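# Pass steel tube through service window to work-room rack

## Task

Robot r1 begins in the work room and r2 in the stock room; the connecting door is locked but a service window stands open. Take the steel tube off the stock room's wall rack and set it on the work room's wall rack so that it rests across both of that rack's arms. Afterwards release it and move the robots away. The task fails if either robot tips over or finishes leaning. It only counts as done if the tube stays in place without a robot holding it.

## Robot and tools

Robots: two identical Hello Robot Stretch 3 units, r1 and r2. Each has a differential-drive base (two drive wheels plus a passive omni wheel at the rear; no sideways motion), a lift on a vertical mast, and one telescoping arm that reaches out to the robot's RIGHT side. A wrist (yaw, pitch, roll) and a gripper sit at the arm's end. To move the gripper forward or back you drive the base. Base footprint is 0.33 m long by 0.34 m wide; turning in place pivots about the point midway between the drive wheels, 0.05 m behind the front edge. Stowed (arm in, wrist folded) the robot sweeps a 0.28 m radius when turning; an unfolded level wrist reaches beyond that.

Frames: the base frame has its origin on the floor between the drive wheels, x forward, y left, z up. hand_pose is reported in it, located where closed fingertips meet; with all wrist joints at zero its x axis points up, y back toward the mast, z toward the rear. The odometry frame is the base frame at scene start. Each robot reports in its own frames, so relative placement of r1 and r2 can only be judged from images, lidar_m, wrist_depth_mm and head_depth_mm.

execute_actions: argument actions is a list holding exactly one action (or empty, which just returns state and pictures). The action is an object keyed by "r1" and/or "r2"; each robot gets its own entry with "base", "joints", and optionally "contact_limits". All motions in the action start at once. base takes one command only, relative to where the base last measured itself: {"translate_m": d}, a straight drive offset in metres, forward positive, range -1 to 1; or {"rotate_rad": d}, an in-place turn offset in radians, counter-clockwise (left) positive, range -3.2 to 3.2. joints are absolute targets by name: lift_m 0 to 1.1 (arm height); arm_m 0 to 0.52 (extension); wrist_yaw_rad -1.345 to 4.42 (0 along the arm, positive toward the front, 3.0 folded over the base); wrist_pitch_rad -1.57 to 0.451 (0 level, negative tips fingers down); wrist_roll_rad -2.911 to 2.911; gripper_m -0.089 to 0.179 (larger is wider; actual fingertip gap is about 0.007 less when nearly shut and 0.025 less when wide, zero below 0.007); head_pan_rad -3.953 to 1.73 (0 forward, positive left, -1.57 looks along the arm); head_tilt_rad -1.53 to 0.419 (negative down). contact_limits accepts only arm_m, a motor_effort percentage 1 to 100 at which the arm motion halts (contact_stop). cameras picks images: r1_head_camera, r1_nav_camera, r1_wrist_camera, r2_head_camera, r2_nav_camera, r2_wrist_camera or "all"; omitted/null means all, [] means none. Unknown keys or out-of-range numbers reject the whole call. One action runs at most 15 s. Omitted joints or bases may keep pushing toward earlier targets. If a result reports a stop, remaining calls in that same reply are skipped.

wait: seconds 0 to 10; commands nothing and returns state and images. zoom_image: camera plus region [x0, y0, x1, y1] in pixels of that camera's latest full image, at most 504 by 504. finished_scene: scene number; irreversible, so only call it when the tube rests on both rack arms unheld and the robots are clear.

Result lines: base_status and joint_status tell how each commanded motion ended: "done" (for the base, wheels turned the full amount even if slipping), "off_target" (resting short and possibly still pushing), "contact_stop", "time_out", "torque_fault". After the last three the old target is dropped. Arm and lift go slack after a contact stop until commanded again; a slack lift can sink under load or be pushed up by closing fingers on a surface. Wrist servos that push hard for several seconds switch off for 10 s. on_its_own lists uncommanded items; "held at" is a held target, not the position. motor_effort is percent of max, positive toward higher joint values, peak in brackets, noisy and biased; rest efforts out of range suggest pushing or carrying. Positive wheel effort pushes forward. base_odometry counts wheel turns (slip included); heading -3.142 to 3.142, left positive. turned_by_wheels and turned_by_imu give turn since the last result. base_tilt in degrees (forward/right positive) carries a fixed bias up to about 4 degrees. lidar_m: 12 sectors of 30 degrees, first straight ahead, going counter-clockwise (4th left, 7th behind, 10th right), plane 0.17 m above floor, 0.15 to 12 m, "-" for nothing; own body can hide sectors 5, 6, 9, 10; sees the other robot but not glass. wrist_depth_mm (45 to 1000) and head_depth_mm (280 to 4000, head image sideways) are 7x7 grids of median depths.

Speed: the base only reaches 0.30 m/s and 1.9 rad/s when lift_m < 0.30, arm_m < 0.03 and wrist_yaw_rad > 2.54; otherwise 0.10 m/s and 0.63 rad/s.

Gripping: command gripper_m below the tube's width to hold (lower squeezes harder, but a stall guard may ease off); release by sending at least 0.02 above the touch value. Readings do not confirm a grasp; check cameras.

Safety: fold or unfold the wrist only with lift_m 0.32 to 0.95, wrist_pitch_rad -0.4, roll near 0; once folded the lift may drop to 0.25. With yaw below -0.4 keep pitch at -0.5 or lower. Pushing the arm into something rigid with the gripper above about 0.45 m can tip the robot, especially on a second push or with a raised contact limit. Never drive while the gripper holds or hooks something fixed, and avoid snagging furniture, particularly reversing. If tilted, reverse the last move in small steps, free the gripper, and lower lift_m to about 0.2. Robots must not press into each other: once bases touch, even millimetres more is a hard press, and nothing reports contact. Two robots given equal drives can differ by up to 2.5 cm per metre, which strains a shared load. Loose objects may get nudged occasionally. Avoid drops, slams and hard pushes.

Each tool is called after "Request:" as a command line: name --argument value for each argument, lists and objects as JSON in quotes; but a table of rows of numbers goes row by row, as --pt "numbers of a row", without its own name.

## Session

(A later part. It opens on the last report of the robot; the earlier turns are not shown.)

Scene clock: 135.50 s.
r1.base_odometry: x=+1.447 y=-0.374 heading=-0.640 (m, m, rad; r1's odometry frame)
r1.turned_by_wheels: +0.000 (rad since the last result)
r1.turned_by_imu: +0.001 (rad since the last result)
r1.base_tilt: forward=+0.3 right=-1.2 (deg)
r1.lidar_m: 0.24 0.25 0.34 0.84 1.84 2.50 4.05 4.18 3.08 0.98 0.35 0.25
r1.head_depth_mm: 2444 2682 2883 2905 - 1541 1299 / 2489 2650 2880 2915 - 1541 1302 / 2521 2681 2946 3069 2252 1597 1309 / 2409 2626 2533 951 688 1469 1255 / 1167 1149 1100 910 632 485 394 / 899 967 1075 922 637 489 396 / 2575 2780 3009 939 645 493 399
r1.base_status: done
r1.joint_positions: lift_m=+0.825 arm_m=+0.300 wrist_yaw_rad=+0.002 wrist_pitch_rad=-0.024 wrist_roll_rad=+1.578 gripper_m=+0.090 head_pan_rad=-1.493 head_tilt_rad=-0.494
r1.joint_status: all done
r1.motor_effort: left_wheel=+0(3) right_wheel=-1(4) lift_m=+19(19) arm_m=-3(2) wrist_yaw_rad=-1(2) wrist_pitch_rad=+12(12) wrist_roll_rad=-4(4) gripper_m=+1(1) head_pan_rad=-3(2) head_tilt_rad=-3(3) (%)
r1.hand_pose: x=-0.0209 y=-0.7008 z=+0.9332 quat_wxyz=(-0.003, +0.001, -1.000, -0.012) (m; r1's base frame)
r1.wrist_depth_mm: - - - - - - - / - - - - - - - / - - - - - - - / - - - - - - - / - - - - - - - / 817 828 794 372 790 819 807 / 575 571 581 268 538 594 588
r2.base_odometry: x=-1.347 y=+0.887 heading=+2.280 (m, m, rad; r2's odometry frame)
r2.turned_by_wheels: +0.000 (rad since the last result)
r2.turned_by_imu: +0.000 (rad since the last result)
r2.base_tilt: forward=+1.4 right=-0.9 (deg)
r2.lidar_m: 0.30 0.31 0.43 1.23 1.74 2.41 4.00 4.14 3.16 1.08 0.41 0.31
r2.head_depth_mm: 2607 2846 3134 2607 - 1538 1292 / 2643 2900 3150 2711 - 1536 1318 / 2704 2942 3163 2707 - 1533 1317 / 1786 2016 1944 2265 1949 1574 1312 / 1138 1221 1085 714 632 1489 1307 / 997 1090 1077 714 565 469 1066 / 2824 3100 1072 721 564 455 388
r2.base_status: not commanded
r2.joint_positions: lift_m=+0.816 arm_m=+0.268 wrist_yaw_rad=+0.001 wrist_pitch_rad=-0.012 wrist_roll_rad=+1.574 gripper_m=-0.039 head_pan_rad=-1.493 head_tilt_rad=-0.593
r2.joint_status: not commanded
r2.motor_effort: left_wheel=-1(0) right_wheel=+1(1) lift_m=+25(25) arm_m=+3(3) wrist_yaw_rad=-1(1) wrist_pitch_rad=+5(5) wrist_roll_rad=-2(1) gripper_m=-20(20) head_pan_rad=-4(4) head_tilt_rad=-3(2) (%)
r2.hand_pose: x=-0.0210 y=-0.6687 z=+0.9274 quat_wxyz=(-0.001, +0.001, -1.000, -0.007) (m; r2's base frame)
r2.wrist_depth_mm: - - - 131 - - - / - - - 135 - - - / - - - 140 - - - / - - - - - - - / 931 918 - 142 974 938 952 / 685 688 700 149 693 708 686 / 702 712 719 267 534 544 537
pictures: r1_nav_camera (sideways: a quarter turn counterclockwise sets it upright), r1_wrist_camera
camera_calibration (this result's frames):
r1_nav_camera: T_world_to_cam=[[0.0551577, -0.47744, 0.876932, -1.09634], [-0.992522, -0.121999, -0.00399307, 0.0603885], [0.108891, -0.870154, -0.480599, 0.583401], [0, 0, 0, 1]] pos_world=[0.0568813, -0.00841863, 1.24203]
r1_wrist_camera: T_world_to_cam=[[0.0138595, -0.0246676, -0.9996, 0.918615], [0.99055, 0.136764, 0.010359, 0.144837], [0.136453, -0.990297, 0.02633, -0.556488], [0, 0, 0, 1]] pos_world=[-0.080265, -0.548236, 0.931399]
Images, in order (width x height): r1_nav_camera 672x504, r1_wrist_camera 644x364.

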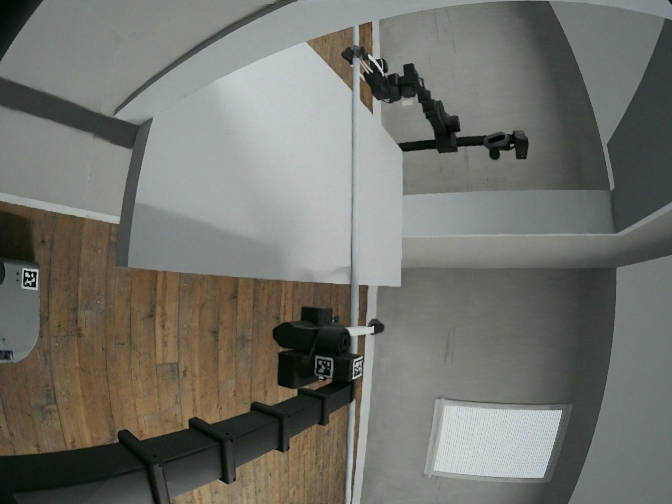

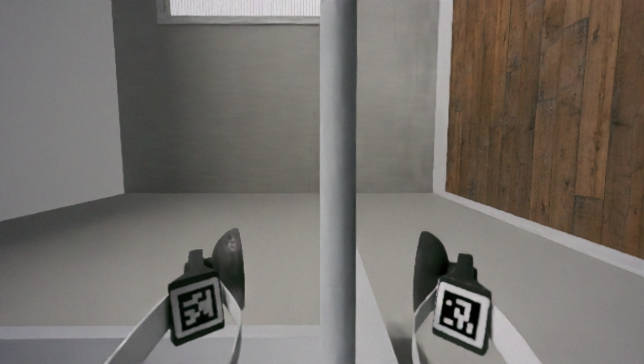

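Request:
execute_actions --actions '[{"r1":{"base":{"translate_m":0.02},"joints":{"arm_m":0.308}}}]' --cameras '[]'

Request:
execute_actions --actions '[{"r1":{"joints":{"gripper_m":-0.045}}}]' --cameras '[]'

Request:
execute_actions --actions '[{"r2":{"joints":{"gripper_m":0.15}}}]' --cameras '[]'

Request:
execute_actions --actions '[{"r1":{"joints":{"lift_m":0.85,"wrist_pitch_rad":0.07}}}]' --cameras '["r1_wrist_camera","r2_wrist_camera"]'

Scene clock: 137.77 s.
r1.base_odometry: x=+1.463 y=-0.386 heading=-0.640 (m, m, rad; r1's odometry frame)
r1.turned_by_wheels: +0.000 (rad since the last result)
r1.turned_by_imu: +0.001 (rad since the last result)
r1.base_tilt: forward=+0.4 right=-1.2 (deg)
r1.lidar_m: 0.22 0.23 0.31 0.76 1.84 2.50 4.06 4.23 3.08 0.90 0.32 0.23
r1.head_depth_mm: 2445 2645 2896 2877 - 1540 1296 / 2452 2655 2932 2929 - 1541 1297 / 2495 2718 2949 3026 2076 1596 1320 / 2438 2366 2326 897 653 498 414 / 1072 1052 1080 908 634 485 394 / 895 972 1099 923 637 489 397 / 2597 2749 2975 937 645 494 400
r1.base_status: done
r1.joint_positions: lift_m=+0.825 arm_m=+0.308 wrist_yaw_rad=+0.002 wrist_pitch_rad=-0.024 wrist_roll_rad=+1.578 gripper_m=+0.090 head_pan_rad=-1.493 head_tilt_rad=-0.494
r1.joint_status: all done
r1.motor_effort: left_wheel=+0(3) right_wheel=-1(4) lift_m=+19(19) arm_m=+4(2) wrist_yaw_rad=-1(1) wrist_pitch_rad=+12(12) wrist_roll_rad=-4(3) gripper_m=+1(0) head_pan_rad=-2(2) head_tilt_rad=-3(4) (%)
r1.hand_pose: x=-0.0209 y=-0.7083 z=+0.9332 quat_wxyz=(-0.003, +0.001, -1.000, -0.012) (m; r1's base frame)
r1.wrist_depth_mm: - - - - - - - / - - - - - - - / - - - - - - - / - - - - - - - / - - - - - - - / 766 762 773 322 769 745 788 / 569 561 570 232 379 546 544
r2.base_odometry: x=-1.347 y=+0.887 heading=+2.280 (m, m, rad; r2's odometry frame)
r2.turned_by_wheels: +0.000 (rad since the last result)
r2.turned_by_imu: +0.000 (rad since the last result)
r2.base_tilt: forward=+1.4 right=-1.0 (deg)
r2.lidar_m: 0.30 0.31 0.43 1.23 1.74 2.41 4.01 4.17 3.16 1.09 0.41 0.31
r2.head_depth_mm: 2621 2845 3128 2614 - 1540 1288 / 2642 2906 3164 2704 - 1533 1319 / 2722 2950 3202 2708 - 1539 1314 / 1774 2010 1951 2267 1949 1565 1310 / 1142 1220 1085 711 632 1481 1312 / 1002 1093 1081 715 566 469 1066 / 2805 3041 1070 719 563 455 389
r2.base_status: not commanded
r2.joint_positions: lift_m=+0.816 arm_m=+0.268 wrist_yaw_rad=+0.001 wrist_pitch_rad=-0.012 wrist_roll_rad=+1.574 gripper_m=-0.039 head_pan_rad=-1.493 head_tilt_rad=-0.593
r2.joint_status: not commanded
r2.motor_effort: left_wheel=+0(0) right_wheel=+1(1) lift_m=+25(25) arm_m=+3(3) wrist_yaw_rad=+0(1) wrist_pitch_rad=+5(5) wrist_roll_rad=-2(1) gripper_m=-19(20) head_pan_rad=-4(5) head_tilt_rad=-3(3) (%)
r2.hand_pose: x=-0.0210 y=-0.6687 z=+0.9274 quat_wxyz=(-0.001, +0.001, -1.000, -0.007) (m; r2's base frame)
r2.wrist_depth_mm: - - - 131 - - - / - - - 135 - - - / - - - 139 - - - / - - - - - - - / 932 936 - 141 951 944 930 / 677 690 701 149 684 696 703 / 707 712 713 268 537 540 541
pictures: none
No camera images: the call's "cameras" was empty. Leave "cameras" out to get every camera's image.

Scene clock: 139.60 s.
r1.base_odometry: x=+1.463 y=-0.386 heading=-0.640 (m, m, rad; r1's odometry frame)
r1.turned_by_wheels: +0.000 (rad since the last result)
r1.turned_by_imu: +0.000 (rad since the last result)
r1.base_tilt: forward=+0.3 right=-1.2 (deg)
r1.lidar_m: 0.22 0.23 0.31 0.76 1.84 2.49 4.06 4.21 3.07 0.90 0.32 0.23
r1.head_depth_mm: 2464 2639 2853 2866 - 1535 1285 / 2453 2675 2952 2941 - 1539 1301 / 2506 2721 2954 2953 2191 1608 1305 / 2448 2371 2335 897 651 497 414 / 1074 1053 1086 907 633 485 394 / 888 970 1101 924 640 489 397 / 2595 2779 3027 938 646 493 400
r1.base_status: not commanded
r1.joint_positions: lift_m=+0.825 arm_m=+0.308 wrist_yaw_rad=+0.001 wrist_pitch_rad=-0.036 wrist_roll_rad=+1.578 gripper_m=-0.044 head_pan_rad=-1.493 head_tilt_rad=-0.494
r1.joint_status: all done
r1.motor_effort: left_wheel=+0(0) right_wheel=+0(0) lift_m=+19(19) arm_m=+2(3) wrist_yaw_rad=-1(2) wrist_pitch_rad=+18(20) wrist_roll_rad=-4(4) gripper_m=-24(99) head_pan_rad=-3(3) head_tilt_rad=-3(3) (%)
r1.hand_pose: x=-0.0211 y=-0.7080 z=+0.9302 quat_wxyz=(-0.003, +0.000, -1.000, -0.018) (m; r1's base frame)
r1.wrist_depth_mm: - - - - - - - / - - - - - - - / - - - - - - - / - - - - - - - / - - - 145 - - - / 776 763 768 143 760 777 763 / 567 551 564 217 493 555 550
r2.base_odometry: x=-1.347 y=+0.887 heading=+2.280 (m, m, rad; r2's odometry frame)
r2.turned_by_wheels: +0.000 (rad since the last result)
r2.turned_by_imu: +0.000 (rad since the last result)
r2.base_tilt: forward=+1.3 right=-0.9 (deg)
r2.lidar_m: 0.30 0.31 0.43 1.23 1.73 2.41 3.99 4.18 3.18 1.09 0.42 0.31
r2.head_depth_mm: 2606 2849 3140 2609 - 1541 1290 / 2660 2872 3159 2706 - 1534 1312 / 2664 2908 3181 2703 - 1529 1312 / 1800 2014 1955 2270 1963 1568 1313 / 1139 1225 1085 713 633 1480 1309 / 1002 1096 1078 715 564 469 1065 / 2815 3018 1066 721 562 454 389
r2.base_status: not commanded
r2.joint_positions: lift_m=+0.816 arm_m=+0.268 wrist_yaw_rad=+0.001 wrist_pitch_rad=-0.012 wrist_roll_rad=+1.574 gripper_m=-0.039 head_pan_rad=-1.493 head_tilt_rad=-0.593
r2.joint_status: not commanded
r2.motor_effort: left_wheel=+0(0) right_wheel=+0(0) lift_m=+25(25) arm_m=+2(3) wrist_yaw_rad=-1(1) wrist_pitch_rad=+5(5) wrist_roll_rad=-1(2) gripper_m=-20(19) head_pan_rad=-4(4) head_tilt_rad=-3(3) (%)
r2.hand_pose: x=-0.0210 y=-0.6687 z=+0.9274 quat_wxyz=(-0.001, +0.001, -1.000, -0.007) (m; r2's base frame)
r2.wrist_depth_mm: - - - 130 - - - / - - - 134 - - - / - - - 139 - - - / - - - - - - - / 908 912 - 142 959 932 960 / 686 691 698 149 678 694 706 / 714 713 729 268 535 540 544
pictures: none
No camera images: the call's "cameras" was empty. Leave "cameras" out to get every camera's image.

Scene clock: 142.00 s.
r1.base_odometry: x=+1.463 y=-0.386 heading=-0.640 (m, m, rad; r1's odometry frame)
r1.turned_by_wheels: +0.000 (rad since the last result)
r1.turned_by_imu: +0.001 (rad since the last result)
r1.base_tilt: forward=+0.2 right=-1.2 (deg)
r1.lidar_m: 0.22 0.23 0.31 0.76 1.84 2.49 4.07 4.19 3.07 0.90 0.32 0.23
r1.head_depth_mm: 2487 2645 2890 2895 - 1544 1289 / 2490 2690 2908 2933 - 1550 1300 / 2525 2700 2924 2980 2185 1612 1306 / 2458 2387 2301 893 654 497 415 / 1073 1052 1084 911 632 487 394 / 890 970 1098 919 639 489 396 / 2573 2785 3062 937 646 493 399
r1.base_status: not commanded
r1.joint_positions: lift_m=+0.825 arm_m=+0.308 wrist_yaw_rad=+0.000 wrist_pitch_rad=-0.053 wrist_roll_rad=+1.594 gripper_m=-0.035 head_pan_rad=-1.493 head_tilt_rad=-0.494
r1.joint_status: not commanded
r1.on_its_own: gripper_m is held at -0.036, not at your -0.045, by its stall guard, which is not easing now
r1.motor_effort: left_wheel=-1(0) right_wheel=+0(1) lift_m=+19(19) arm_m=+3(3) wrist_yaw_rad=+0(1) wrist_pitch_rad=+27(27) wrist_roll_rad=-10(10) gripper_m=-22(24) head_pan_rad=-3(3) head_tilt_rad=-3(3) (%)
r1.hand_pose: x=-0.0215 y=-0.7074 z=+0.9259 quat_wxyz=(-0.011, -0.001, -1.000, -0.027) (m; r1's base frame)
r1.wrist_depth_mm: - - - - - - - / - - - - - - - / - - - - - - - / - - - - - - - / - - - 143 - - - / 812 774 763 143 754 755 751 / 548 551 573 214 485 542 535
r2.base_odometry: x=-1.347 y=+0.887 heading=+2.280 (m, m, rad; r2's odometry frame)
r2.turned_by_wheels: +0.000 (rad since the last result)
r2.turned_by_imu: +0.000 (rad since the last result)
r2.base_tilt: forward=+1.3 right=-0.9 (deg)
r2.lidar_m: 0.30 0.31 0.43 1.23 1.74 2.41 3.99 4.18 3.15 1.09 0.41 0.31
r2.head_depth_mm: 2608 2844 3151 2621 - 1543 1290 / 2679 2891 3203 2598 - 1541 1318 / 2673 2924 3176 2473 - 1535 1319 / 1795 2018 1951 2278 1958 1575 1311 / 1140 1222 1087 714 632 1482 1304 / 1000 1094 1077 712 564 469 1062 / 2811 3051 1067 710 564 454 389
r2.base_status: not commanded
r2.joint_positions: lift_m=+0.816 arm_m=+0.268 wrist_yaw_rad=+0.001 wrist_pitch_rad=-0.014 wrist_roll_rad=+1.574 gripper_m=+0.150 head_pan_rad=-1.493 head_tilt_rad=-0.593
r2.joint_status: all done
r2.motor_effort: left_wheel=+0(1) right_wheel=+1(0) lift_m=+25(25) arm_m=+3(4) wrist_yaw_rad=-1(1) wrist_pitch_rad=+5(6) wrist_roll_rad=-1(2) gripper_m=+1(83) head_pan_rad=-4(4) head_tilt_rad=-4(2) (%)
r2.hand_pose: x=-0.0210 y=-0.6687 z=+0.9268 quat_wxyz=(-0.001, +0.001, -1.000, -0.008) (m; r2's base frame)
r2.wrist_depth_mm: - - - - - - - / - - - - - - - / - - 137 - - - - / - - - - - - - / 935 - 147 857 941 - 965 / 698 681 693 683 685 - 698 / - 712 698 336 537 551 544
pictures: none
No camera images: the call's "cameras" was empty. Leave "cameras" out to get every camera's image.

Scene clock: 143.30 s.
r1.base_odometry: x=+1.463 y=-0.386 heading=-0.640 (m, m, rad; r1's odometry frame)
r1.turned_by_wheels: +0.000 (rad since the last result)
r1.turned_by_imu: +0.000 (rad since the last result)
r1.base_tilt: forward=+0.3 right=-1.2 (deg)
r1.lidar_m: 0.22 0.23 0.31 0.76 1.85 2.50 4.07 4.22 3.09 0.90 0.32 0.23
r1.head_depth_mm: 2466 2671 2878 3036 - 1562 1292 / 2479 2715 2909 3052 - 1596 1297 / 2531 2715 2971 3013 2007 1604 1305 / 2449 2391 2311 892 652 497 414 / 1070 1047 1091 907 632 486 393 / 891 969 1097 928 637 489 396 / 2553 2765 2997 940 647 493 400
r1.base_status: not commanded
r1.joint_positions: lift_m=+0.850 arm_m=+0.308 wrist_yaw_rad=+0.000 wrist_pitch_rad=-0.034 wrist_roll_rad=+1.581 gripper_m=-0.035 head_pan_rad=-1.493 head_tilt_rad=-0.494
r1.joint_status: wrist_pitch_rad off_target (ended at -0.034, target +0.070); the others done
r1.on_its_own: gripper_m is held at -0.036, not at your -0.045, by its stall guard, which is not easing now; wrist_pitch_rad is at rest, and its effort (+53) is outside its rest range (-20 to +32)
r1.motor_effort: left_wheel=+0(0) right_wheel=+0(0) lift_m=+25(28) arm_m=+2(3) wrist_yaw_rad=+0(0) wrist_pitch_rad=+53(57) wrist_roll_rad=-5(10) gripper_m=-24(24) head_pan_rad=-3(3) head_tilt_rad=-3(3) (%)
r1.hand_pose: x=-0.0215 y=-0.7081 z=+0.9553 quat_wxyz=(-0.005, +0.000, -1.000, -0.017) (m; r1's base frame)
r1.wrist_depth_mm: - - - - - - - / - - - - - - - / - - - - - - - / - - - - - - - / - - - 148 - - - / 751 770 769 142 768 746 783 / 562 573 559 294 224 547 551
r2.base_odometry: x=-1.347 y=+0.887 heading=+2.280 (m, m, rad; r2's odometry frame)
r2.turned_by_wheels: +0.000 (rad since the last result)
r2.turned_by_imu: +0.000 (rad since the last result)
r2.base_tilt: forward=+1.3 right=-0.9 (deg)
r2.lidar_m: 0.30 0.31 0.43 1.23 1.73 2.41 3.99 4.19 3.17 1.09 0.42 0.31
r2.head_depth_mm: 2617 2859 3169 2616 - 1544 1290 / 2650 2883 3167 2717 - 1532 1315 / 2696 2951 3232 2458 - 1526 1316 / 1787 2019 1946 2281 1948 1573 1312 / 1141 1223 1085 713 630 1482 1304 / 998 1093 1080 708 565 469 1066 / 2808 3065 1067 711 563 454 388
r2.base_status: not commanded
r2.joint_positions: lift_m=+0.816 arm_m=+0.268 wrist_yaw_rad=+0.001 wrist_pitch_rad=-0.014 wrist_roll_rad=+1.574 gripper_m=+0.150 head_pan_rad=-1.493 head_tilt_rad=-0.593
r2.joint_status: not commanded
r2.motor_effort: left_wheel=+0(0) right_wheel=+0(0) lift_m=+25(25) arm_m=+3(3) wrist_yaw_rad=-1(0) wrist_pitch_rad=+6(6) wrist_roll_rad=-2(2) gripper_m=+1(0) head_pan_rad=-5(4) head_tilt_rad=-3(3) (%)
r2.hand_pose: x=-0.0210 y=-0.6687 z=+0.9268 quat_wxyz=(-0.001, +0.001, -1.000, -0.008) (m; r2's base frame)
r2.wrist_depth_mm: - - - - - - - / - - - - - - - / - - - - - - - / - - - - - - - / 909 - 805 867 945 - 949 / 679 691 683 683 691 - 706 / - 695 698 336 542 536 554
pictures: r1_wrist_camera, r2_wrist_camera
camera_calibration (this result's frames):
r1_wrist_camera: T_world_to_cam=[[0.0166136, -0.0150142, -0.999749, 0.947618], [0.99081, 0.134484, 0.0144454, 0.140616], [0.134234, -0.990802, 0.0171105, -0.555768], [0, 0, 0, 1]] pos_world=[-0.0804642, -0.555339, 0.954858]
r2_wrist_camera: T_world_to_cam=[[-0.0234896, 0.00148345, -0.999723, 0.926631], [0.974298, 0.224129, -0.0225597, 0.215442], [0.224033, -0.974558, -0.00671003, -0.470815], [0, 0, 0, 1]] pos_world=[-0.0826607, -0.508498, 0.928075]
Images, in order (width x height): r1_wrist_camera 644x364, r2_wrist_camera 644x364.

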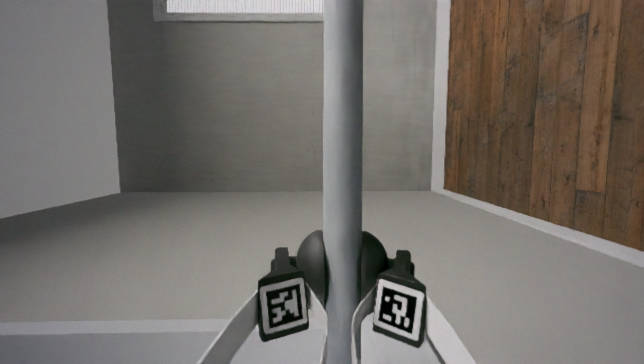

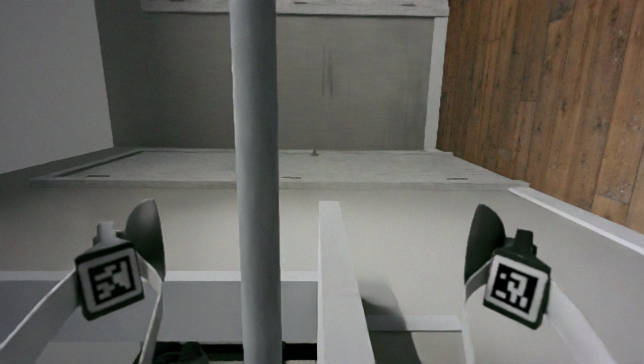

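Request:
execute_actions --actions '[{"r1":{"base":{"translate_m":-1}},"r2":{"joints":{"arm_m":0}}}]' --cameras '[]'

Request:
execute_actions --actions '[{"r1":{"base":{"rotate_rad":0.29},"joints":{"arm_m":0}}}]' --cameras '[]'

Request:
execute_actions --actions '[{"r1":{"base":{"translate_m":-1}}}]' --cameras '[]'

Request:
execute_actions --actions '[{"r1":{"base":{"translate_m":-1}}}]' --cameras '[]'

Request:
execute_actions --actions '[{"r1":{"base":{"translate_m":-0.1}}}]' --cameras '[]'

Request:
execute_actions --actions '[{"r1":{"base":{"rotate_rad":-1.87},"joints":{"head_tilt_rad":-0.7}}}]' --cameras '["r1_wrist_camera","r1_nav_camera","r1_head_camera"]'

Scene clock: 155.00 s.
r1.base_odometry: x=+0.661 y=+0.211 heading=-0.640 (m, m, rad; r1's odometry frame)
r1.turned_by_wheels: +0.000 (rad since the last result)
r1.turned_by_imu: +0.007 (rad since the last result)
r1.base_tilt: forward=+0.3 right=-1.2 (deg)
r1.lidar_m: 1.22 1.26 1.69 1.77 1.83 2.50 3.07 3.18 3.10 2.97 1.75 1.27
r1.head_depth_mm: 2421 2649 2893 2998 - 1591 1291 / 2487 2655 2885 3072 - 1589 1295 / 2495 2699 2936 3039 2013 1607 1304 / 2497 2726 2984 2997 2104 1622 1320 / 2515 2731 3024 3051 2110 1646 1329 / 2583 2785 3045 3114 2138 1649 1337 / 2539 2758 2743 2656 2174 1655 1349
r1.base_status: done
r1.joint_positions: lift_m=+0.850 arm_m=+0.308 wrist_yaw_rad=+0.000 wrist_pitch_rad=-0.034 wrist_roll_rad=+1.579 gripper_m=-0.035 head_pan_rad=-1.493 head_tilt_rad=-0.494
r1.joint_status: not commanded
r1.on_its_own: gripper_m is held at -0.036, not at your -0.045, by its stall guard, which is not easing now; wrist_pitch_rad is at rest, and its effort (+53) is outside its rest range (-20 to +32)
r1.motor_effort: left_wheel=+0(3) right_wheel=+1(5) lift_m=+25(25) arm_m=+2(2) wrist_yaw_rad=+0(0) wrist_pitch_rad=+53(53) wrist_roll_rad=-4(4) gripper_m=-24(25) head_pan_rad=-3(3) head_tilt_rad=-3(4) (%)
r1.hand_pose: x=-0.0214 y=-0.7081 z=+0.9553 quat_wxyz=(-0.004, +0.000, -1.000, -0.017) (m; r1's base frame)
r1.wrist_depth_mm: - - - - - - - / - - - - - - - / - - - - - - - / - - - - - - - / - - - 147 - - - / - - - 143 - - - / - - - - - - -
r2.base_odometry: x=-1.347 y=+0.887 heading=+2.280 (m, m, rad; r2's odometry frame)
r2.turned_by_wheels: +0.000 (rad since the last result)
r2.turned_by_imu: +0.000 (rad since the last result)
r2.base_tilt: forward=+1.3 right=-0.9 (deg)
r2.lidar_m: 0.30 0.31 0.43 1.23 1.74 2.41 3.99 4.18 3.18 1.09 0.42 0.31
r2.head_depth_mm: 2595 2871 3110 2621 1979 1590 1355 / 2655 2897 3194 2598 1949 1572 1353 / 2680 2931 3185 2556 2026 1625 - / 1794 2020 1942 2361 1963 1568 1341 / 1142 1221 1081 745 632 1485 1310 / 1000 1093 1072 743 565 468 1067 / 2819 3138 1072 737 563 454 388
r2.base_status: not commanded
r2.joint_positions: lift_m=+0.816 arm_m=+0.000 wrist_yaw_rad=+0.001 wrist_pitch_rad=-0.016 wrist_roll_rad=+1.574 gripper_m=+0.150 head_pan_rad=-1.493 head_tilt_rad=-0.593
r2.joint_status: all done
r2.motor_effort: left_wheel=+0(0) right_wheel=+1(0) lift_m=+25(25) arm_m=-3(4) wrist_yaw_rad=+0(1) wrist_pitch_rad=+6(6) wrist_roll_rad=-2(2) gripper_m=+0(0) head_pan_rad=-4(4) head_tilt_rad=-4(2) (%)
r2.hand_pose: x=-0.0212 y=-0.4010 z=+0.9265 quat_wxyz=(-0.001, +0.000, -1.000, -0.008) (m; r2's base frame)
r2.wrist_depth_mm: - - - - - - - / - - - - - - - / - - - - - - - / - - - - - - - / 902 - 966 910 953 - 953 / 899 - - 697 704 - 702 / - - - 359 553 545 553
pictures: none
No camera images: the call's "cameras" was empty. Leave "cameras" out to get every camera's image.

Scene clock: 158.47 s.
r1.base_odometry: x=+0.661 y=+0.211 heading=-0.350 (m, m, rad; r1's odometry frame)
r1.turned_by_wheels: +0.290 (rad since the last result)
r1.turned_by_imu: +0.287 (rad since the last result)
r1.base_tilt: forward=+0.2 right=-1.3 (deg)
r1.lidar_m: 1.22 1.41 1.77 1.77 2.08 3.08 3.08 3.42 2.98 2.38 1.40 1.22
r1.head_depth_mm: 2434 2614 2810 2889 2026 1532 1308 / 2489 2700 2890 2947 2079 1498 1351 / 2559 2797 3032 2920 2084 1554 1343 / 2686 2869 3070 3024 2105 1511 1310 / 2252 2370 2472 2589 2115 1559 1322 / 1907 1953 2027 2107 2047 1553 1337 / 1622 1665 1711 1785 1848 1559 1345
r1.base_status: done
r1.joint_positions: lift_m=+0.850 arm_m=+0.001 wrist_yaw_rad=+0.000 wrist_pitch_rad=-0.034 wrist_roll_rad=+1.579 gripper_m=-0.035 head_pan_rad=-1.493 head_tilt_rad=-0.494
r1.joint_status: all done
r1.on_its_own: gripper_m is held at -0.036, not at your -0.045, by its stall guard, which is not easing now; wrist_pitch_rad is at rest, and its effort (+53) is outside its rest range (-20 to +32)
r1.motor_effort: left_wheel=+0(6) right_wheel=+0(8) lift_m=+25(25) arm_m=-3(3) wrist_yaw_rad=+0(4) wrist_pitch_rad=+53(53) wrist_roll_rad=-4(4) gripper_m=-24(24) head_pan_rad=-2(3) head_tilt_rad=-2(4) (%)
r1.hand_pose: x=-0.0214 y=-0.4012 z=+0.9552 quat_wxyz=(-0.004, +0.000, -1.000, -0.018) (m; r1's base frame)
r1.wrist_depth_mm: - - - - - - - / - - - - - - - / - - - - - - - / - - - - - - - / - - - - - - - / - - - 143 - - - / - - - - - - -
r2.base_odometry: x=-1.347 y=+0.887 heading=+2.280 (m, m, rad; r2's odometry frame)
r2.turned_by_wheels: +0.000 (rad since the last result)
r2.turned_by_imu: +0.000 (rad since the last result)
r2.base_tilt: forward=+1.3 right=-0.9 (deg)
r2.lidar_m: 0.30 0.31 0.43 1.23 1.74 2.42 3.99 4.17 3.17 1.08 0.42 0.31
r2.head_depth_mm: 2617 2852 3156 2603 1970 1583 1352 / 2658 2874 3171 2616 1971 1582 1353 / 2690 2926 3181 2578 2021 1616 - / 1804 2026 1951 2357 1949 1575 1344 / 1137 1224 1085 744 631 1486 1311 / 1002 1094 1075 742 565 468 1068 / 2840 3091 1069 736 562 455 389
r2.base_status: not commanded
r2.joint_positions: lift_m=+0.816 arm_m=+0.000 wrist_yaw_rad=+0.001 wrist_pitch_rad=-0.016 wrist_roll_rad=+1.574 gripper_m=+0.150 head_pan_rad=-1.493 head_tilt_rad=-0.593
r2.joint_status: not commanded
r2.motor_effort: left_wheel=+0(1) right_wheel=+0(1) lift_m=+25(25) arm_m=-2(2) wrist_yaw_rad=+0(0) wrist_pitch_rad=+6(6) wrist_roll_rad=-2(2) gripper_m=+0(0) head_pan_rad=-4(4) head_tilt_rad=-2(3) (%)
r2.hand_pose: x=-0.0212 y=-0.4010 z=+0.9265 quat_wxyz=(-0.001, +0.000, -1.000, -0.008) (m; r2's base frame)
r2.wrist_depth_mm: - - - - - - - / - - - - - - - / - - - - - - - / - - - - - - - / 913 - 944 925 946 - 932 / 874 - - 700 696 - 697 / - - - 354 549 549 548
pictures: none
No camera images: the call's "cameras" was empty. Leave "cameras" out to get every camera's image.

Scene clock: 169.47 s.
r1.base_odometry: x=-0.278 y=+0.554 heading=-0.350 (m, m, rad; r1's odometry frame)
r1.turned_by_wheels: +0.000 (rad since the last result)
r1.turned_by_imu: +0.003 (rad since the last result)
r1.base_tilt: forward=+0.3 right=-1.3 (deg)
r1.lidar_m: 2.17 2.34 2.05 2.05 2.40 2.13 2.13 2.50 2.70 2.71 2.50 2.17
r1.head_depth_mm: 2174 2364 2551 2733 2036 1523 1306 / 2254 2427 2646 2794 2081 1492 1352 / 2339 2540 2767 2947 2069 1544 1346 / 2446 2672 2872 2953 2114 1519 1317 / 2504 2778 3038 3036 2112 1576 1328 / 2632 2875 3187 3131 2146 1592 1338 / 2750 2909 3120 2959 2159 1567 1349
r1.base_status: done
r1.joint_positions: lift_m=+0.850 arm_m=+0.001 wrist_yaw_rad=+0.000 wrist_pitch_rad=-0.034 wrist_roll_rad=+1.579 gripper_m=-0.035 head_pan_rad=-1.493 head_tilt_rad=-0.494
r1.joint_status: not commanded
r1.on_its_own: gripper_m is held at -0.036, not at your -0.045, by its stall guard, which is not easing now; wrist_pitch_rad is at rest, and its effort (+53) is outside its rest range (-20 to +32)
r1.motor_effort: left_wheel=-1(5) right_wheel=+1(3) lift_m=+25(25) arm_m=-3(3) wrist_yaw_rad=+0(0) wrist_pitch_rad=+53(53) wrist_roll_rad=-4(4) gripper_m=-23(24) head_pan_rad=-2(2) head_tilt_rad=-3(3) (%)
r1.hand_pose: x=-0.0214 y=-0.4012 z=+0.9552 quat_wxyz=(-0.004, +0.000, -1.000, -0.018) (m; r1's base frame)
r1.wrist_depth_mm: - - - - - - - / - - - - - - - / - - - - - - - / - - - - - - - / - - - - - - - / - - - 144 - - - / - - - - - - -
r2.base_odometry: x=-1.347 y=+0.887 heading=+2.280 (m, m, rad; r2's odometry frame)
r2.turned_by_wheels: +0.000 (rad since the last result)
r2.turned_by_imu: +0.000 (rad since the last result)
r2.base_tilt: forward=+1.4 right=-0.9 (deg)
r2.lidar_m: 0.30 0.31 0.43 1.23 1.74 2.41 3.99 4.17 3.16 1.09 0.41 0.31
r2.head_depth_mm: 2611 2851 3141 2609 1971 1591 1358 / 2648 2896 3172 2573 1951 1579 1348 / 2680 2923 3184 2578 2034 1623 - / 1790 2016 1939 2350 1957 1566 1349 / 1141 1221 1086 746 633 1481 1310 / 1003 1094 1074 742 565 469 1066 / 2836 3117 1069 738 562 455 389
r2.base_status: not commanded
r2.joint_positions: lift_m=+0.816 arm_m=+0.000 wrist_yaw_rad=+0.001 wrist_pitch_rad=-0.016 wrist_roll_rad=+1.574 gripper_m=+0.150 head_pan_rad=-1.493 head_tilt_rad=-0.593
r2.joint_status: not commanded
r2.motor_effort: left_wheel=+0(1) right_wheel=+1(0) lift_m=+25(25) arm_m=-2(3) wrist_yaw_rad=+0(0) wrist_pitch_rad=+6(6) wrist_roll_rad=-2(2) gripper_m=+1(0) head_pan_rad=-5(4) head_tilt_rad=-4(3) (%)
r2.hand_pose: x=-0.0212 y=-0.4010 z=+0.9265 quat_wxyz=(-0.001, +0.000, -1.000, -0.008) (m; r2's base frame)
r2.wrist_depth_mm: - - - - - - - / - - - - - - - / - - - - - - - / - - - - - - - / 936 - 951 923 951 - 950 / 899 - - 699 684 - 703 / - - - 357 546 551 557
pictures: none
No camera images: the call's "cameras" was empty. Leave "cameras" out to get every camera's image.

Scene clock: 180.47 s.
r1.base_odometry: x=-1.217 y=+0.898 heading=-0.350 (m, m, rad; r1's odometry frame)
r1.turned_by_wheels: +0.000 (rad since the last result)
r1.turned_by_imu: +0.003 (rad since the last result)
r1.base_tilt: forward=+0.3 right=-1.3 (deg)
r1.lidar_m: 3.10 2.66 2.33 2.29 1.34 1.17 1.18 1.37 2.43 2.42 2.85 3.13
r1.head_depth_mm: 1971 2107 2271 2482 2039 1530 1303 / 2026 2226 2402 2586 2056 1497 1347 / 2106 2276 2488 2652 2069 1557 1347 / 2194 2400 2609 2758 2104 1520 1323 / 2263 2466 2684 2886 2110 1576 1332 / 2380 2584 2861 3032 2149 1595 1331 / 2502 2680 3051 3179 2167 1555 1345
r1.base_status: done
r1.joint_positions: lift_m=+0.850 arm_m=+0.001 wrist_yaw_rad=+0.000 wrist_pitch_rad=-0.034 wrist_roll_rad=+1.579 gripper_m=-0.035 head_pan_rad=-1.493 head_tilt_rad=-0.494
r1.joint_status: not commanded
r1.on_its_own: gripper_m is held at -0.036, not at your -0.045, by its stall guard, which is not easing now; wrist_pitch_rad is at rest, and its effort (+53) is outside its rest range (-20 to +32)
r1.motor_effort: left_wheel=-1(5) right_wheel=+1(3) lift_m=+25(25) arm_m=-2(3) wrist_yaw_rad=+0(0) wrist_pitch_rad=+53(53) wrist_roll_rad=-4(4) gripper_m=-24(24) head_pan_rad=-2(2) head_tilt_rad=-3(3) (%)
r1.hand_pose: x=-0.0213 y=-0.4012 z=+0.9552 quat_wxyz=(-0.004, +0.000, -1.000, -0.018) (m; r1's base frame)
r1.wrist_depth_mm: - - - - - - - / - - - - - - - / - - - - - - - / - - - - - - - / - - - - - - - / - - - 144 - - - / - - - - - - -
r2.base_odometry: x=-1.347 y=+0.887 heading=+2.280 (m, m, rad; r2's odometry frame)
r2.turned_by_wheels: +0.000 (rad since the last result)
r2.turned_by_imu: +0.000 (rad since the last result)
r2.base_tilt: forward=+1.3 right=-0.9 (deg)
r2.lidar_m: 0.30 0.31 0.43 1.23 1.74 2.41 3.98 4.18 3.17 1.08 0.41 0.31
r2.head_depth_mm: 2603 2851 3154 2587 1971 1579 1349 / 2648 2881 3178 2578 1965 1578 1348 / 2682 2911 3163 2591 2016 1617 - / 1781 2011 1948 2359 1956 1568 1343 / 1139 1221 1085 746 631 1488 1309 / 1001 1096 1075 741 564 469 1062 / 2855 3084 1069 736 563 454 389
r2.base_status: not commanded
r2.joint_positions: lift_m=+0.816 arm_m=+0.000 wrist_yaw_rad=+0.001 wrist_pitch_rad=-0.016 wrist_roll_rad=+1.574 gripper_m=+0.150 head_pan_rad=-1.493 head_tilt_rad=-0.593
r2.joint_status: not commanded
r2.motor_effort: left_wheel=+0(1) right_wheel=+0(0) lift_m=+25(25) arm_m=-2(2) wrist_yaw_rad=+0(1) wrist_pitch_rad=+6(6) wrist_roll_rad=-2(2) gripper_m=+1(0) head_pan_rad=-4(4) head_tilt_rad=-2(2) (%)
r2.hand_pose: x=-0.0212 y=-0.4010 z=+0.9265 quat_wxyz=(-0.001, +0.000, -1.000, -0.008) (m; r2's base frame)
r2.wrist_depth_mm: - - - - - - - / - - - - - - - / - - - - - - - / - - - - - - - / 906 - 961 936 956 - 962 / 899 - - 696 707 - 689 / - - - 362 546 556 558
pictures: none
No camera images: the call's "cameras" was empty. Leave "cameras" out to get every camera's image.

Scene clock: 182.43 s.
r1.base_odometry: x=-1.311 y=+0.932 heading=-0.351 (m, m, rad; r1's odometry frame)
r1.turned_by_wheels: +0.000 (rad since the last result)
r1.turned_by_imu: +0.000 (rad since the last result)
r1.base_tilt: forward=+0.2 right=-1.2 (deg)
r1.lidar_m: 3.21 2.70 2.35 2.10 1.23 1.08 1.08 1.26 2.23 2.41 2.82 3.22
r1.head_depth_mm: 1940 2076 2268 2455 2042 1526 1304 / 2007 2174 2366 2531 2036 1490 1348 / 2072 2275 2472 2614 2070 1555 1346 / 2196 2329 2599 2800 2093 1519 1317 / 2264 2467 2741 2895 2128 1568 1319 / 2351 2590 2817 3017 2155 1591 1335 / 2443 2688 2953 3157 2183 1557 1340
r1.base_status: done
r1.joint_positions: lift_m=+0.850 arm_m=+0.001 wrist_yaw_rad=+0.000 wrist_pitch_rad=-0.034 wrist_roll_rad=+1.579 gripper_m=-0.035 head_pan_rad=-1.493 head_tilt_rad=-0.494
r1.joint_status: not commanded
r1.on_its_own: gripper_m is held at -0.036, not at your -0.045, by its stall guard, which is not easing now; wrist_pitch_rad is at rest, and its effort (+54) is outside its rest range (-20 to +32)
r1.motor_effort: left_wheel=-1(5) right_wheel=+1(3) lift_m=+25(25) arm_m=-3(3) wrist_yaw_rad=-1(0) wrist_pitch_rad=+54(54) wrist_roll_rad=-4(4) gripper_m=-24(24) head_pan_rad=-2(3) head_tilt_rad=-2(3) (%)
r1.hand_pose: x=-0.0213 y=-0.4012 z=+0.9552 quat_wxyz=(-0.004, +0.000, -1.000, -0.018) (m; r1's base frame)
r1.wrist_depth_mm: - - - - - - - / - - - - - - - / - - - - - - - / - - - - - - - / - - - - - - - / - - - 144 - - - / - - - - - - -
r2.base_odometry: x=-1.347 y=+0.887 heading=+2.280 (m, m, rad; r2's odometry frame)
r2.turned_by_wheels: +0.000 (rad since the last result)
r2.turned_by_imu: +0.000 (rad since the last result)
r2.base_tilt: forward=+1.4 right=-0.9 (deg)
r2.lidar_m: 0.30 0.31 0.43 1.23 1.74 2.41 3.99 4.16 3.16 1.09 0.41 0.31
r2.head_depth_mm: 2610 2871 3120 2595 1970 1591 1349 / 2652 2881 3140 2617 1966 1578 1349 / 2691 2927 3185 2566 2033 1624 - / 1794 2023 1936 2334 1960 1567 1347 / 1144 1226 1084 747 630 1480 1309 / 999 1097 1076 742 565 469 1063 / 2823 3084 1070 739 563 454 389
r2.base_status: not commanded
r2.joint_positions: lift_m=+0.816 arm_m=+0.000 wrist_yaw_rad=+0.001 wrist_pitch_rad=-0.016 wrist_roll_rad=+1.574 gripper_m=+0.150 head_pan_rad=-1.493 head_tilt_rad=-0.593
r2.joint_status: not commanded
r2.motor_effort: left_wheel=+0(0) right_wheel=+0(0) lift_m=+25(25) arm_m=-2(1) wrist_yaw_rad=+0(0) wrist_pitch_rad=+6(6) wrist_roll_rad=-2(2) gripper_m=+1(1) head_pan_rad=-4(5) head_tilt_rad=-3(3) (%)
r2.hand_pose: x=-0.0212 y=-0.4010 z=+0.9265 quat_wxyz=(-0.001, +0.000, -1.000, -0.008) (m; r2's base frame)
r2.wrist_depth_mm: - - - - - - - / - - - - - - - / - - - - - - - / - - - - - - - / 908 - 965 930 952 - 941 / 868 - - 705 696 - 708 / - - - 359 552 550 561
pictures: none
No camera images: the call's "cameras" was empty. Leave "cameras" out to get every camera's image.

Scene clock: 186.37 s.
r1.base_odometry: x=-1.311 y=+0.932 heading=-2.220 (m, m, rad; r1's odometry frame)
r1.turned_by_wheels: -1.870 (rad since the last result)
r1.turned_by_imu: -1.846 (rad since the last result)
r1.base_tilt: forward=+0.3 right=-1.2 (deg)
r1.lidar_m: 2.40 2.48 3.35 3.21 3.32 2.45 2.35 1.56 1.12 1.08 1.12 1.50
r1.head_depth_mm: 864 972 1095 1260 1491 1429 - / 874 970 1103 1224 1507 1403 - / 878 984 1114 1288 1528 1449 1133 / 888 992 1123 1301 1535 1390 1174 / 888 985 1130 1259 1545 1396 1183 / 897 1004 1139 1326 1573 1417 1195 / 905 1014 1151 1332 1582 1416 1210
r1.base_status: done
r1.joint_positions: lift_m=+0.850 arm_m=+0.001 wrist_yaw_rad=-0.005 wrist_pitch_rad=-0.035 wrist_roll_rad=+1.579 gripper_m=-0.035 head_pan_rad=-1.493 head_tilt_rad=-0.692
r1.joint_status: all done
r1.on_its_own: gripper_m is held at -0.036, not at your -0.045, by its stall guard, which is not easing now; wrist_pitch_rad is at rest, and its effort (+54) is outside its rest range (-20 to +32)
r1.motor_effort: left_wheel=+1(13) right_wheel=-2(16) lift_m=+25(25) arm_m=-1(3) wrist_yaw_rad=+3(28) wrist_pitch_rad=+54(55) wrist_roll_rad=-4(4) gripper_m=-24(24) head_pan_rad=-2(3) head_tilt_rad=-4(23) (%)
r1.hand_pose: x=-0.0225 y=-0.4010 z=+0.9549 quat_wxyz=(-0.004, -0.002, -1.000, -0.018) (m; r1's base frame)
r1.wrist_depth_mm: 823 825 815 829 840 817 825 / 854 812 842 801 834 850 858 / 813 865 826 824 856 866 836 / 855 873 862 846 866 876 859 / 854 861 859 492 866 864 886 / 866 887 894 145 867 897 881 / 880 883 905 878 947 884 892
r2.base_odometry: x=-1.347 y=+0.887 heading=+2.280 (m, m, rad; r2's odometry frame)
r2.turned_by_wheels: +0.000 (rad since the last result)
r2.turned_by_imu: +0.000 (rad since the last result)
r2.base_tilt: forward=+1.3 right=-0.9 (deg)
r2.lidar_m: 0.30 0.31 0.43 1.23 1.74 2.41 4.00 4.18 3.15 1.08 0.41 0.31
r2.head_depth_mm: 2603 2846 3118 2604 1962 1585 1351 / 2662 2898 3172 2599 1962 1572 1350 / 2710 2947 3197 2568 2038 1623 - / 1793 2020 1945 2353 1962 1573 1336 / 1141 1224 1086 747 631 1486 1302 / 999 1093 1077 742 564 469 1066 / 2848 3111 1072 738 563 454 389
r2.base_status: not commanded
r2.joint_positions: lift_m=+0.816 arm_m=+0.000 wrist_yaw_rad=+0.001 wrist_pitch_rad=-0.016 wrist_roll_rad=+1.574 gripper_m=+0.150 head_pan_rad=-1.493 head_tilt_rad=-0.593
r2.joint_status: not commanded
r2.motor_effort: left_wheel=-1(1) right_wheel=+0(0) lift_m=+24(25) arm_m=-2(2) wrist_yaw_rad=+0(1) wrist_pitch_rad=+6(6) wrist_roll_rad=-2(2) gripper_m=+0(0) head_pan_rad=-4(4) head_tilt_rad=-3(3) (%)
r2.hand_pose: x=-0.0212 y=-0.4010 z=+0.9265 quat_wxyz=(-0.001, +0.000, -1.000, -0.008) (m; r2's base frame)
r2.wrist_depth_mm: - - - - - - - / - - - - - - - / - - - - - - - / - - - - - - - / 922 - 957 953 960 - 951 / 878 - - 683 687 - 707 / - - - 356 545 548 555
pictures: r1_head_camera (sideways: a quarter turn clockwise sets it upright), r1_nav_camera (sideways: a quarter turn counterclockwise sets it upright), r1_wrist_camera
camera_calibration (this result's frames):
r1_head_camera: T_world_to_cam=[[0.0132706, 0.594567, -0.803936, 1.06868], [0.994437, 0.0761729, 0.0727504, -0.0993594], [0.104493, -0.80043, -0.590249, 0.720229], [0, 0, 0, 1]] pos_world=[0.0093657, -0.0513411, 1.29149]
r1_nav_camera: T_world_to_cam=[[0.0677287, -0.639965, 0.765413, -0.951016], [-0.992657, -0.120292, -0.01274, 0.0717746], [0.100226, -0.75893, -0.643413, 0.795275], [0, 0, 0, 1]] pos_world=[0.0559513, 0.00357437, 1.24052]
r1_wrist_camera: T_world_to_cam=[[0.0147925, -0.0134973, -0.999799, 0.952468], [0.991374, 0.130427, 0.012907, 0.100232], [0.130226, -0.991366, 0.0153102, -0.250016], [0, 0, 0, 1]] pos_world=[-0.080898, -0.248074, 0.954811]
Images, in order (width x height): r1_head_camera 896x504, r1_nav_camera 672x504, r1_wrist_camera 644x364.

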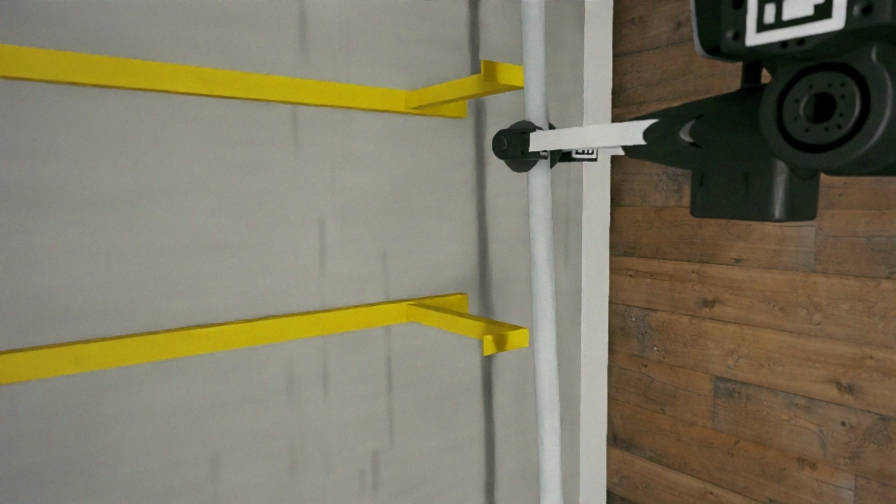

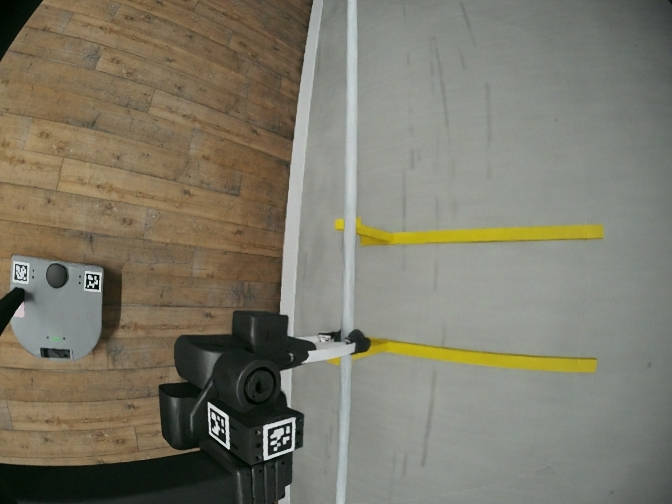

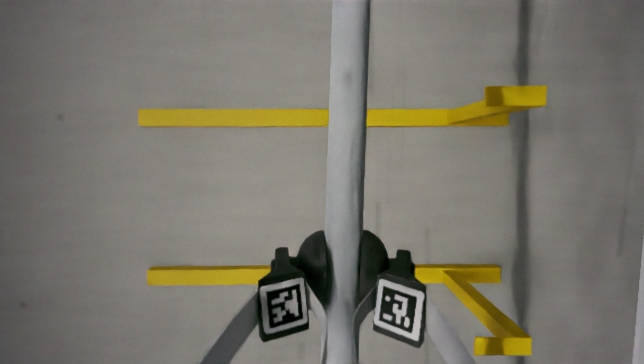

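Request:
execute_actions --actions '[{"r1":{"base":{"translate_m":0.07},"joints":{"arm_m":0.52,"lift_m":0.68}}}]' --cameras '["r1_wrist_camera","r1_nav_camera","r1_head_camera"]'

Scene clock: 191.63 s.
r1.base_odometry: x=-1.354 y=+0.876 heading=-2.220 (m, m, rad; r1's odometry frame)
r1.turned_by_wheels: +0.000 (rad since the last result)
r1.turned_by_imu: +0.001 (rad since the last result)
r1.base_tilt: forward=+0.3 right=-1.2 (deg)
r1.lidar_m: 2.33 2.41 3.24 3.21 3.32 2.52 2.42 1.55 1.12 1.08 1.11 1.50
r1.head_depth_mm: 856 957 1069 1180 1423 - 1145 / 869 973 1079 - 1522 1365 1164 / 876 981 1111 1323 1527 1380 1173 / 883 985 1122 1260 1549 1385 1181 / 879 988 1129 1290 1559 1397 1190 / 896 1005 1142 1323 1576 1402 1191 / 900 1013 1148 1343 1575 1423 1210
r1.base_status: done
r1.joint_positions: lift_m=+0.680 arm_m=+0.520 wrist_yaw_rad=+0.000 wrist_pitch_rad=-0.036 wrist_roll_rad=+1.579 gripper_m=-0.035 head_pan_rad=-1.493 head_tilt_rad=-0.692
r1.joint_status: all done
r1.on_its_own: gripper_m is held at -0.036, not at your -0.045, by its stall guard, which is not easing now; wrist_pitch_rad is at rest, and its effort (+55) is outside its rest range (-20 to +32)
r1.motor_effort: left_wheel=+1(6) right_wheel=-2(4) lift_m=+22(23) arm_m=+3(7) wrist_yaw_rad=+0(3) wrist_pitch_rad=+55(54) wrist_roll_rad=-4(4) gripper_m=-24(25) head_pan_rad=-3(2) head_tilt_rad=-5(4) (%)
r1.hand_pose: x=-0.0213 y=-0.9199 z=+0.7849 quat_wxyz=(-0.004, +0.000, -1.000, -0.019) (m; r1's base frame)
r1.wrist_depth_mm: 306 302 307 287 308 307 306 / 309 308 307 308 314 312 320 / 314 315 315 314 320 319 326 / 317 318 320 318 321 327 327 / 325 326 324 329 324 331 332 / 324 329 330 146 333 339 335 / 329 335 335 337 341 337 341
r2.base_odometry: x=-1.347 y=+0.887 heading=+2.280 (m, m, rad; r2's odometry frame)
r2.turned_by_wheels: +0.000 (rad since the last result)
r2.turned_by_imu: +0.000 (rad since the last result)
r2.base_tilt: forward=+1.4 right=-0.9 (deg)
r2.lidar_m: 0.30 0.31 0.43 1.23 1.74 2.41 4.00 4.18 3.18 1.09 0.42 0.31
r2.head_depth_mm: 2632 2859 3139 2610 1959 1579 1352 / 2675 2881 3152 2605 1962 1583 1354 / 2687 2946 3190 2568 2026 1627 - / 1797 2021 1948 2349 1953 1575 1347 / 1137 1224 1082 745 632 1481 1307 / 999 1094 1075 742 565 469 1065 / 2823 3102 1070 739 563 454 389
r2.base_status: not commanded
r2.joint_positions: lift_m=+0.816 arm_m=+0.000 wrist_yaw_rad=+0.001 wrist_pitch_rad=-0.016 wrist_roll_rad=+1.574 gripper_m=+0.150 head_pan_rad=-1.493 head_tilt_rad=-0.593
r2.joint_status: not commanded
r2.motor_effort: left_wheel=+0(0) right_wheel=+0(0) lift_m=+25(25) arm_m=-3(2) wrist_yaw_rad=+0(0) wrist_pitch_rad=+6(6) wrist_roll_rad=-2(2) gripper_m=+1(1) head_pan_rad=-4(4) head_tilt_rad=-3(3) (%)
r2.hand_pose: x=-0.0212 y=-0.4010 z=+0.9265 quat_wxyz=(-0.001, +0.000, -1.000, -0.008) (m; r2's base frame)
r2.wrist_depth_mm: - - - - - - - / - - - - - - - / - - - - - - - / - - - - - - - / 902 - 948 930 959 - 958 / 910 - - 710 699 - 705 / - - - 365 545 554 548
pictures: r1_head_camera (sideways: a quarter turn clockwise sets it upright), r1_nav_camera (sideways: a quarter turn counterclockwise sets it upright), r1_wrist_camera
camera_calibration (this result's frames):
r1_head_camera: T_world_to_cam=[[0.0132703, 0.59457, -0.803934, 1.06868], [0.994437, 0.0761729, 0.0727504, -0.0993594], [0.104493, -0.800428, -0.590252, 0.720232], [0, 0, 0, 1]] pos_world=[0.00936571, -0.0513411, 1.29149]
r1_nav_camera: T_world_to_cam=[[0.0677291, -0.639968, 0.765411, -0.951013], [-0.992657, -0.120292, -0.0127401, 0.0717748], [0.100226, -0.758928, -0.643416, 0.795278], [0, 0, 0, 1]] pos_world=[0.0559512, 0.00357459, 1.24052]
r1_wrist_camera: T_world_to_cam=[[0.0148598, -0.0126357, -0.99981, 0.776283], [0.990725, 0.135254, 0.0130155, 0.173208], [0.135064, -0.99073, 0.0145283, -0.760664], [0, 0, 0, 1]] pos_world=[-0.080398, -0.767232, 0.784932]
Images, in order (width x height): r1_head_camera 896x504, r1_nav_camera 672x504, r1_wrist_camera 644x364.

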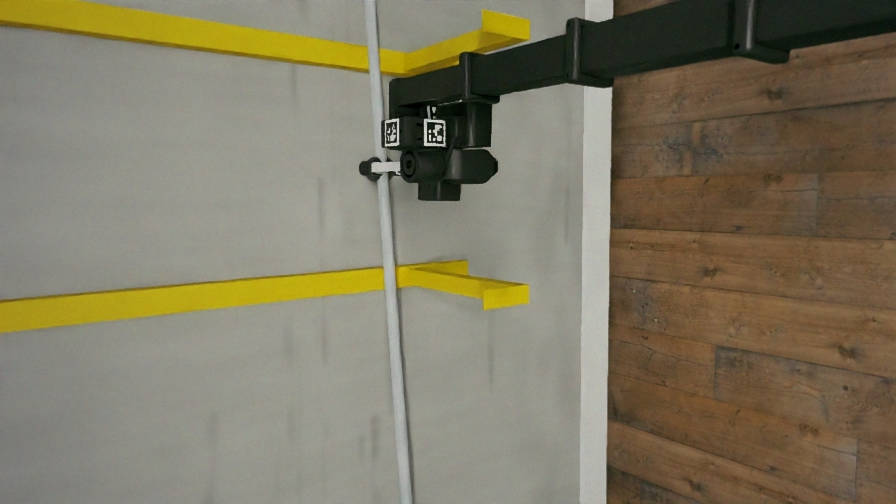

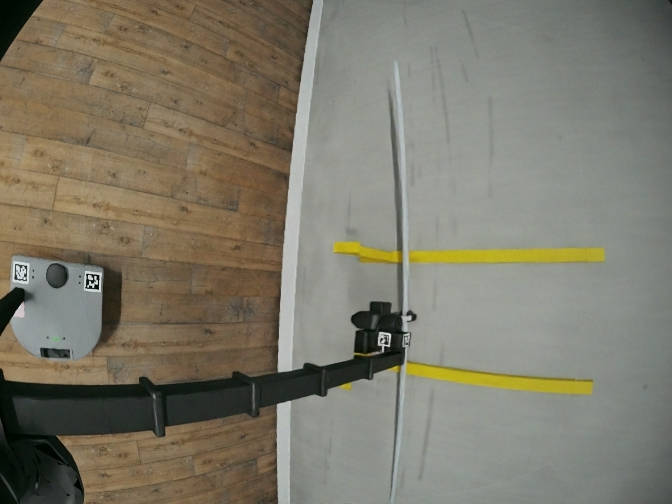

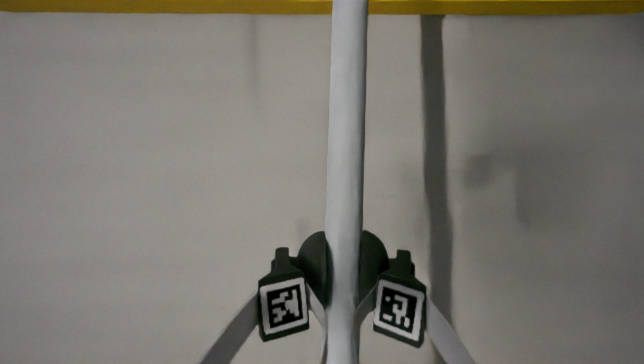

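Request:
execute_actions --actions '[{"r1":{"joints":{"lift_m":0.575}}}]' --cameras '["r1_head_camera"]'

Scene clock: 193.53 s.
r1.base_odometry: x=-1.354 y=+0.876 heading=-2.220 (m, m, rad; r1's odometry frame)
r1.turned_by_wheels: +0.000 (rad since the last result)
r1.turned_by_imu: +0.001 (rad since the last result)
r1.base_tilt: forward=+0.3 right=-1.1 (deg)
r1.lidar_m: 2.33 2.41 3.25 3.21 3.33 2.52 2.42 1.56 1.12 1.08 1.11 1.50
r1.head_depth_mm: 855 955 1092 1207 1471 1384 - / 869 972 1108 1215 1522 1363 1168 / 880 981 1109 1244 1530 1378 1169 / 880 987 1116 1266 1529 1385 1176 / 877 978 1130 1256 1549 1396 1185 / 893 1001 1135 1309 1563 1406 1199 / 903 1007 1149 1312 1582 1419 1200
r1.base_status: not commanded
r1.joint_positions: lift_m=+0.575 arm_m=+0.520 wrist_yaw_rad=+0.000 wrist_pitch_rad=-0.036 wrist_roll_rad=+1.579 gripper_m=-0.035 head_pan_rad=-1.493 head_tilt_rad=-0.692
r1.joint_status: all done
r1.on_its_own: gripper_m is held at -0.036, not at your -0.045, by its stall guard, which is not easing now; wrist_pitch_rad is at rest, and its effort (+54) is outside its rest range (-20 to +32)
r1.motor_effort: left_wheel=+1(1) right_wheel=-3(3) lift_m=+21(18) arm_m=+3(3) wrist_yaw_rad=+0(0) wrist_pitch_rad=+54(54) wrist_roll_rad=-4(4) gripper_m=-24(24) head_pan_rad=-3(3) head_tilt_rad=-3(4) (%)
r1.hand_pose: x=-0.0213 y=-0.9199 z=+0.6800 quat_wxyz=(-0.004, +0.000, -1.000, -0.018) (m; r1's base frame)
r1.wrist_depth_mm: 302 308 307 286 308 307 308 / 307 313 311 312 311 314 315 / 313 314 315 312 320 320 321 / 317 319 321 319 325 323 328 / 326 327 325 324 326 329 332 / 321 326 334 145 331 334 337 / 332 336 334 334 341 337 342
r2.base_odometry: x=-1.347 y=+0.887 heading=+2.280 (m, m, rad; r2's odometry frame)
r2.turned_by_wheels: +0.000 (rad since the last result)
r2.turned_by_imu: +0.000 (rad since the last result)
r2.base_tilt: forward=+1.4 right=-0.9 (deg)
r2.lidar_m: 0.30 0.31 0.43 1.23 1.74 2.41 4.00 4.18 3.17 1.09 0.41 0.31
r2.head_depth_mm: 2619 2845 3155 2599 1972 1581 1350 / 2638 2901 3164 2613 1975 1576 1346 / 2699 2939 3189 2579 2022 1606 - / 1798 2012 1954 2328 1948 1568 1345 / 1139 1223 1086 744 633 1490 1309 / 996 1098 1076 742 566 469 1062 / 2835 3102 1070 736 562 455 389
r2.base_status: not commanded
r2.joint_positions: lift_m=+0.816 arm_m=+0.000 wrist_yaw_rad=+0.001 wrist_pitch_rad=-0.016 wrist_roll_rad=+1.574 gripper_m=+0.150 head_pan_rad=-1.493 head_tilt_rad=-0.593
r2.joint_status: not commanded
r2.motor_effort: left_wheel=+0(1) right_wheel=+0(0) lift_m=+25(25) arm_m=-3(2) wrist_yaw_rad=+0(0) wrist_pitch_rad=+6(6) wrist_roll_rad=-2(2) gripper_m=+0(1) head_pan_rad=-5(4) head_tilt_rad=-3(3) (%)
r2.hand_pose: x=-0.0212 y=-0.4010 z=+0.9265 quat_wxyz=(-0.001, +0.000, -1.000, -0.008) (m; r2's base frame)
r2.wrist_depth_mm: - - - - - - - / - - - - - - - / - - - - - - - / - - - - - - - / 935 - 937 935 951 - 930 / 901 - - 697 703 - 719 / - - - 356 548 544 551
pictures: r1_head_camera (sideways: a quarter turn clockwise sets it upright)
camera_calibration (this result's frames):
r1_head_camera: T_world_to_cam=[[0.0132703, 0.59457, -0.803934, 1.06868], [0.994437, 0.0761728, 0.0727504, -0.0993594], [0.104493, -0.800428, -0.590252, 0.720232], [0, 0, 0, 1]] pos_world=[0.0093657, -0.0513411, 1.29149]
Images, in order (width x height): r1_head_camera 896x504.

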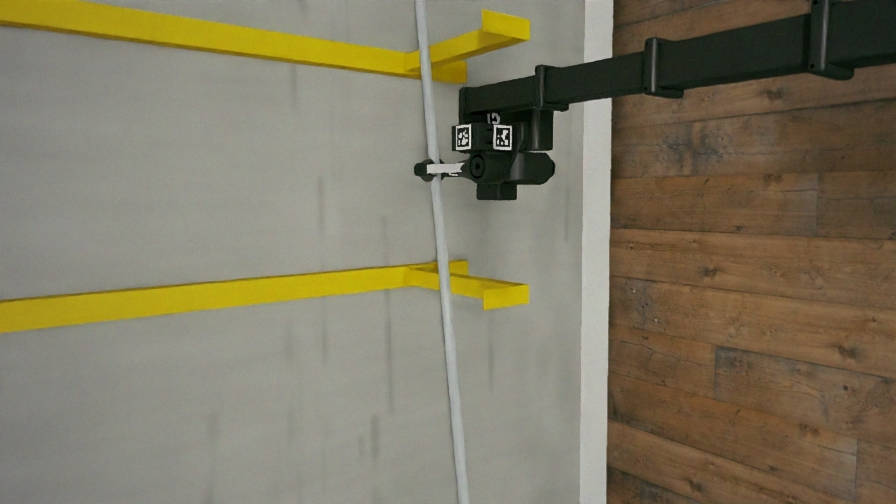

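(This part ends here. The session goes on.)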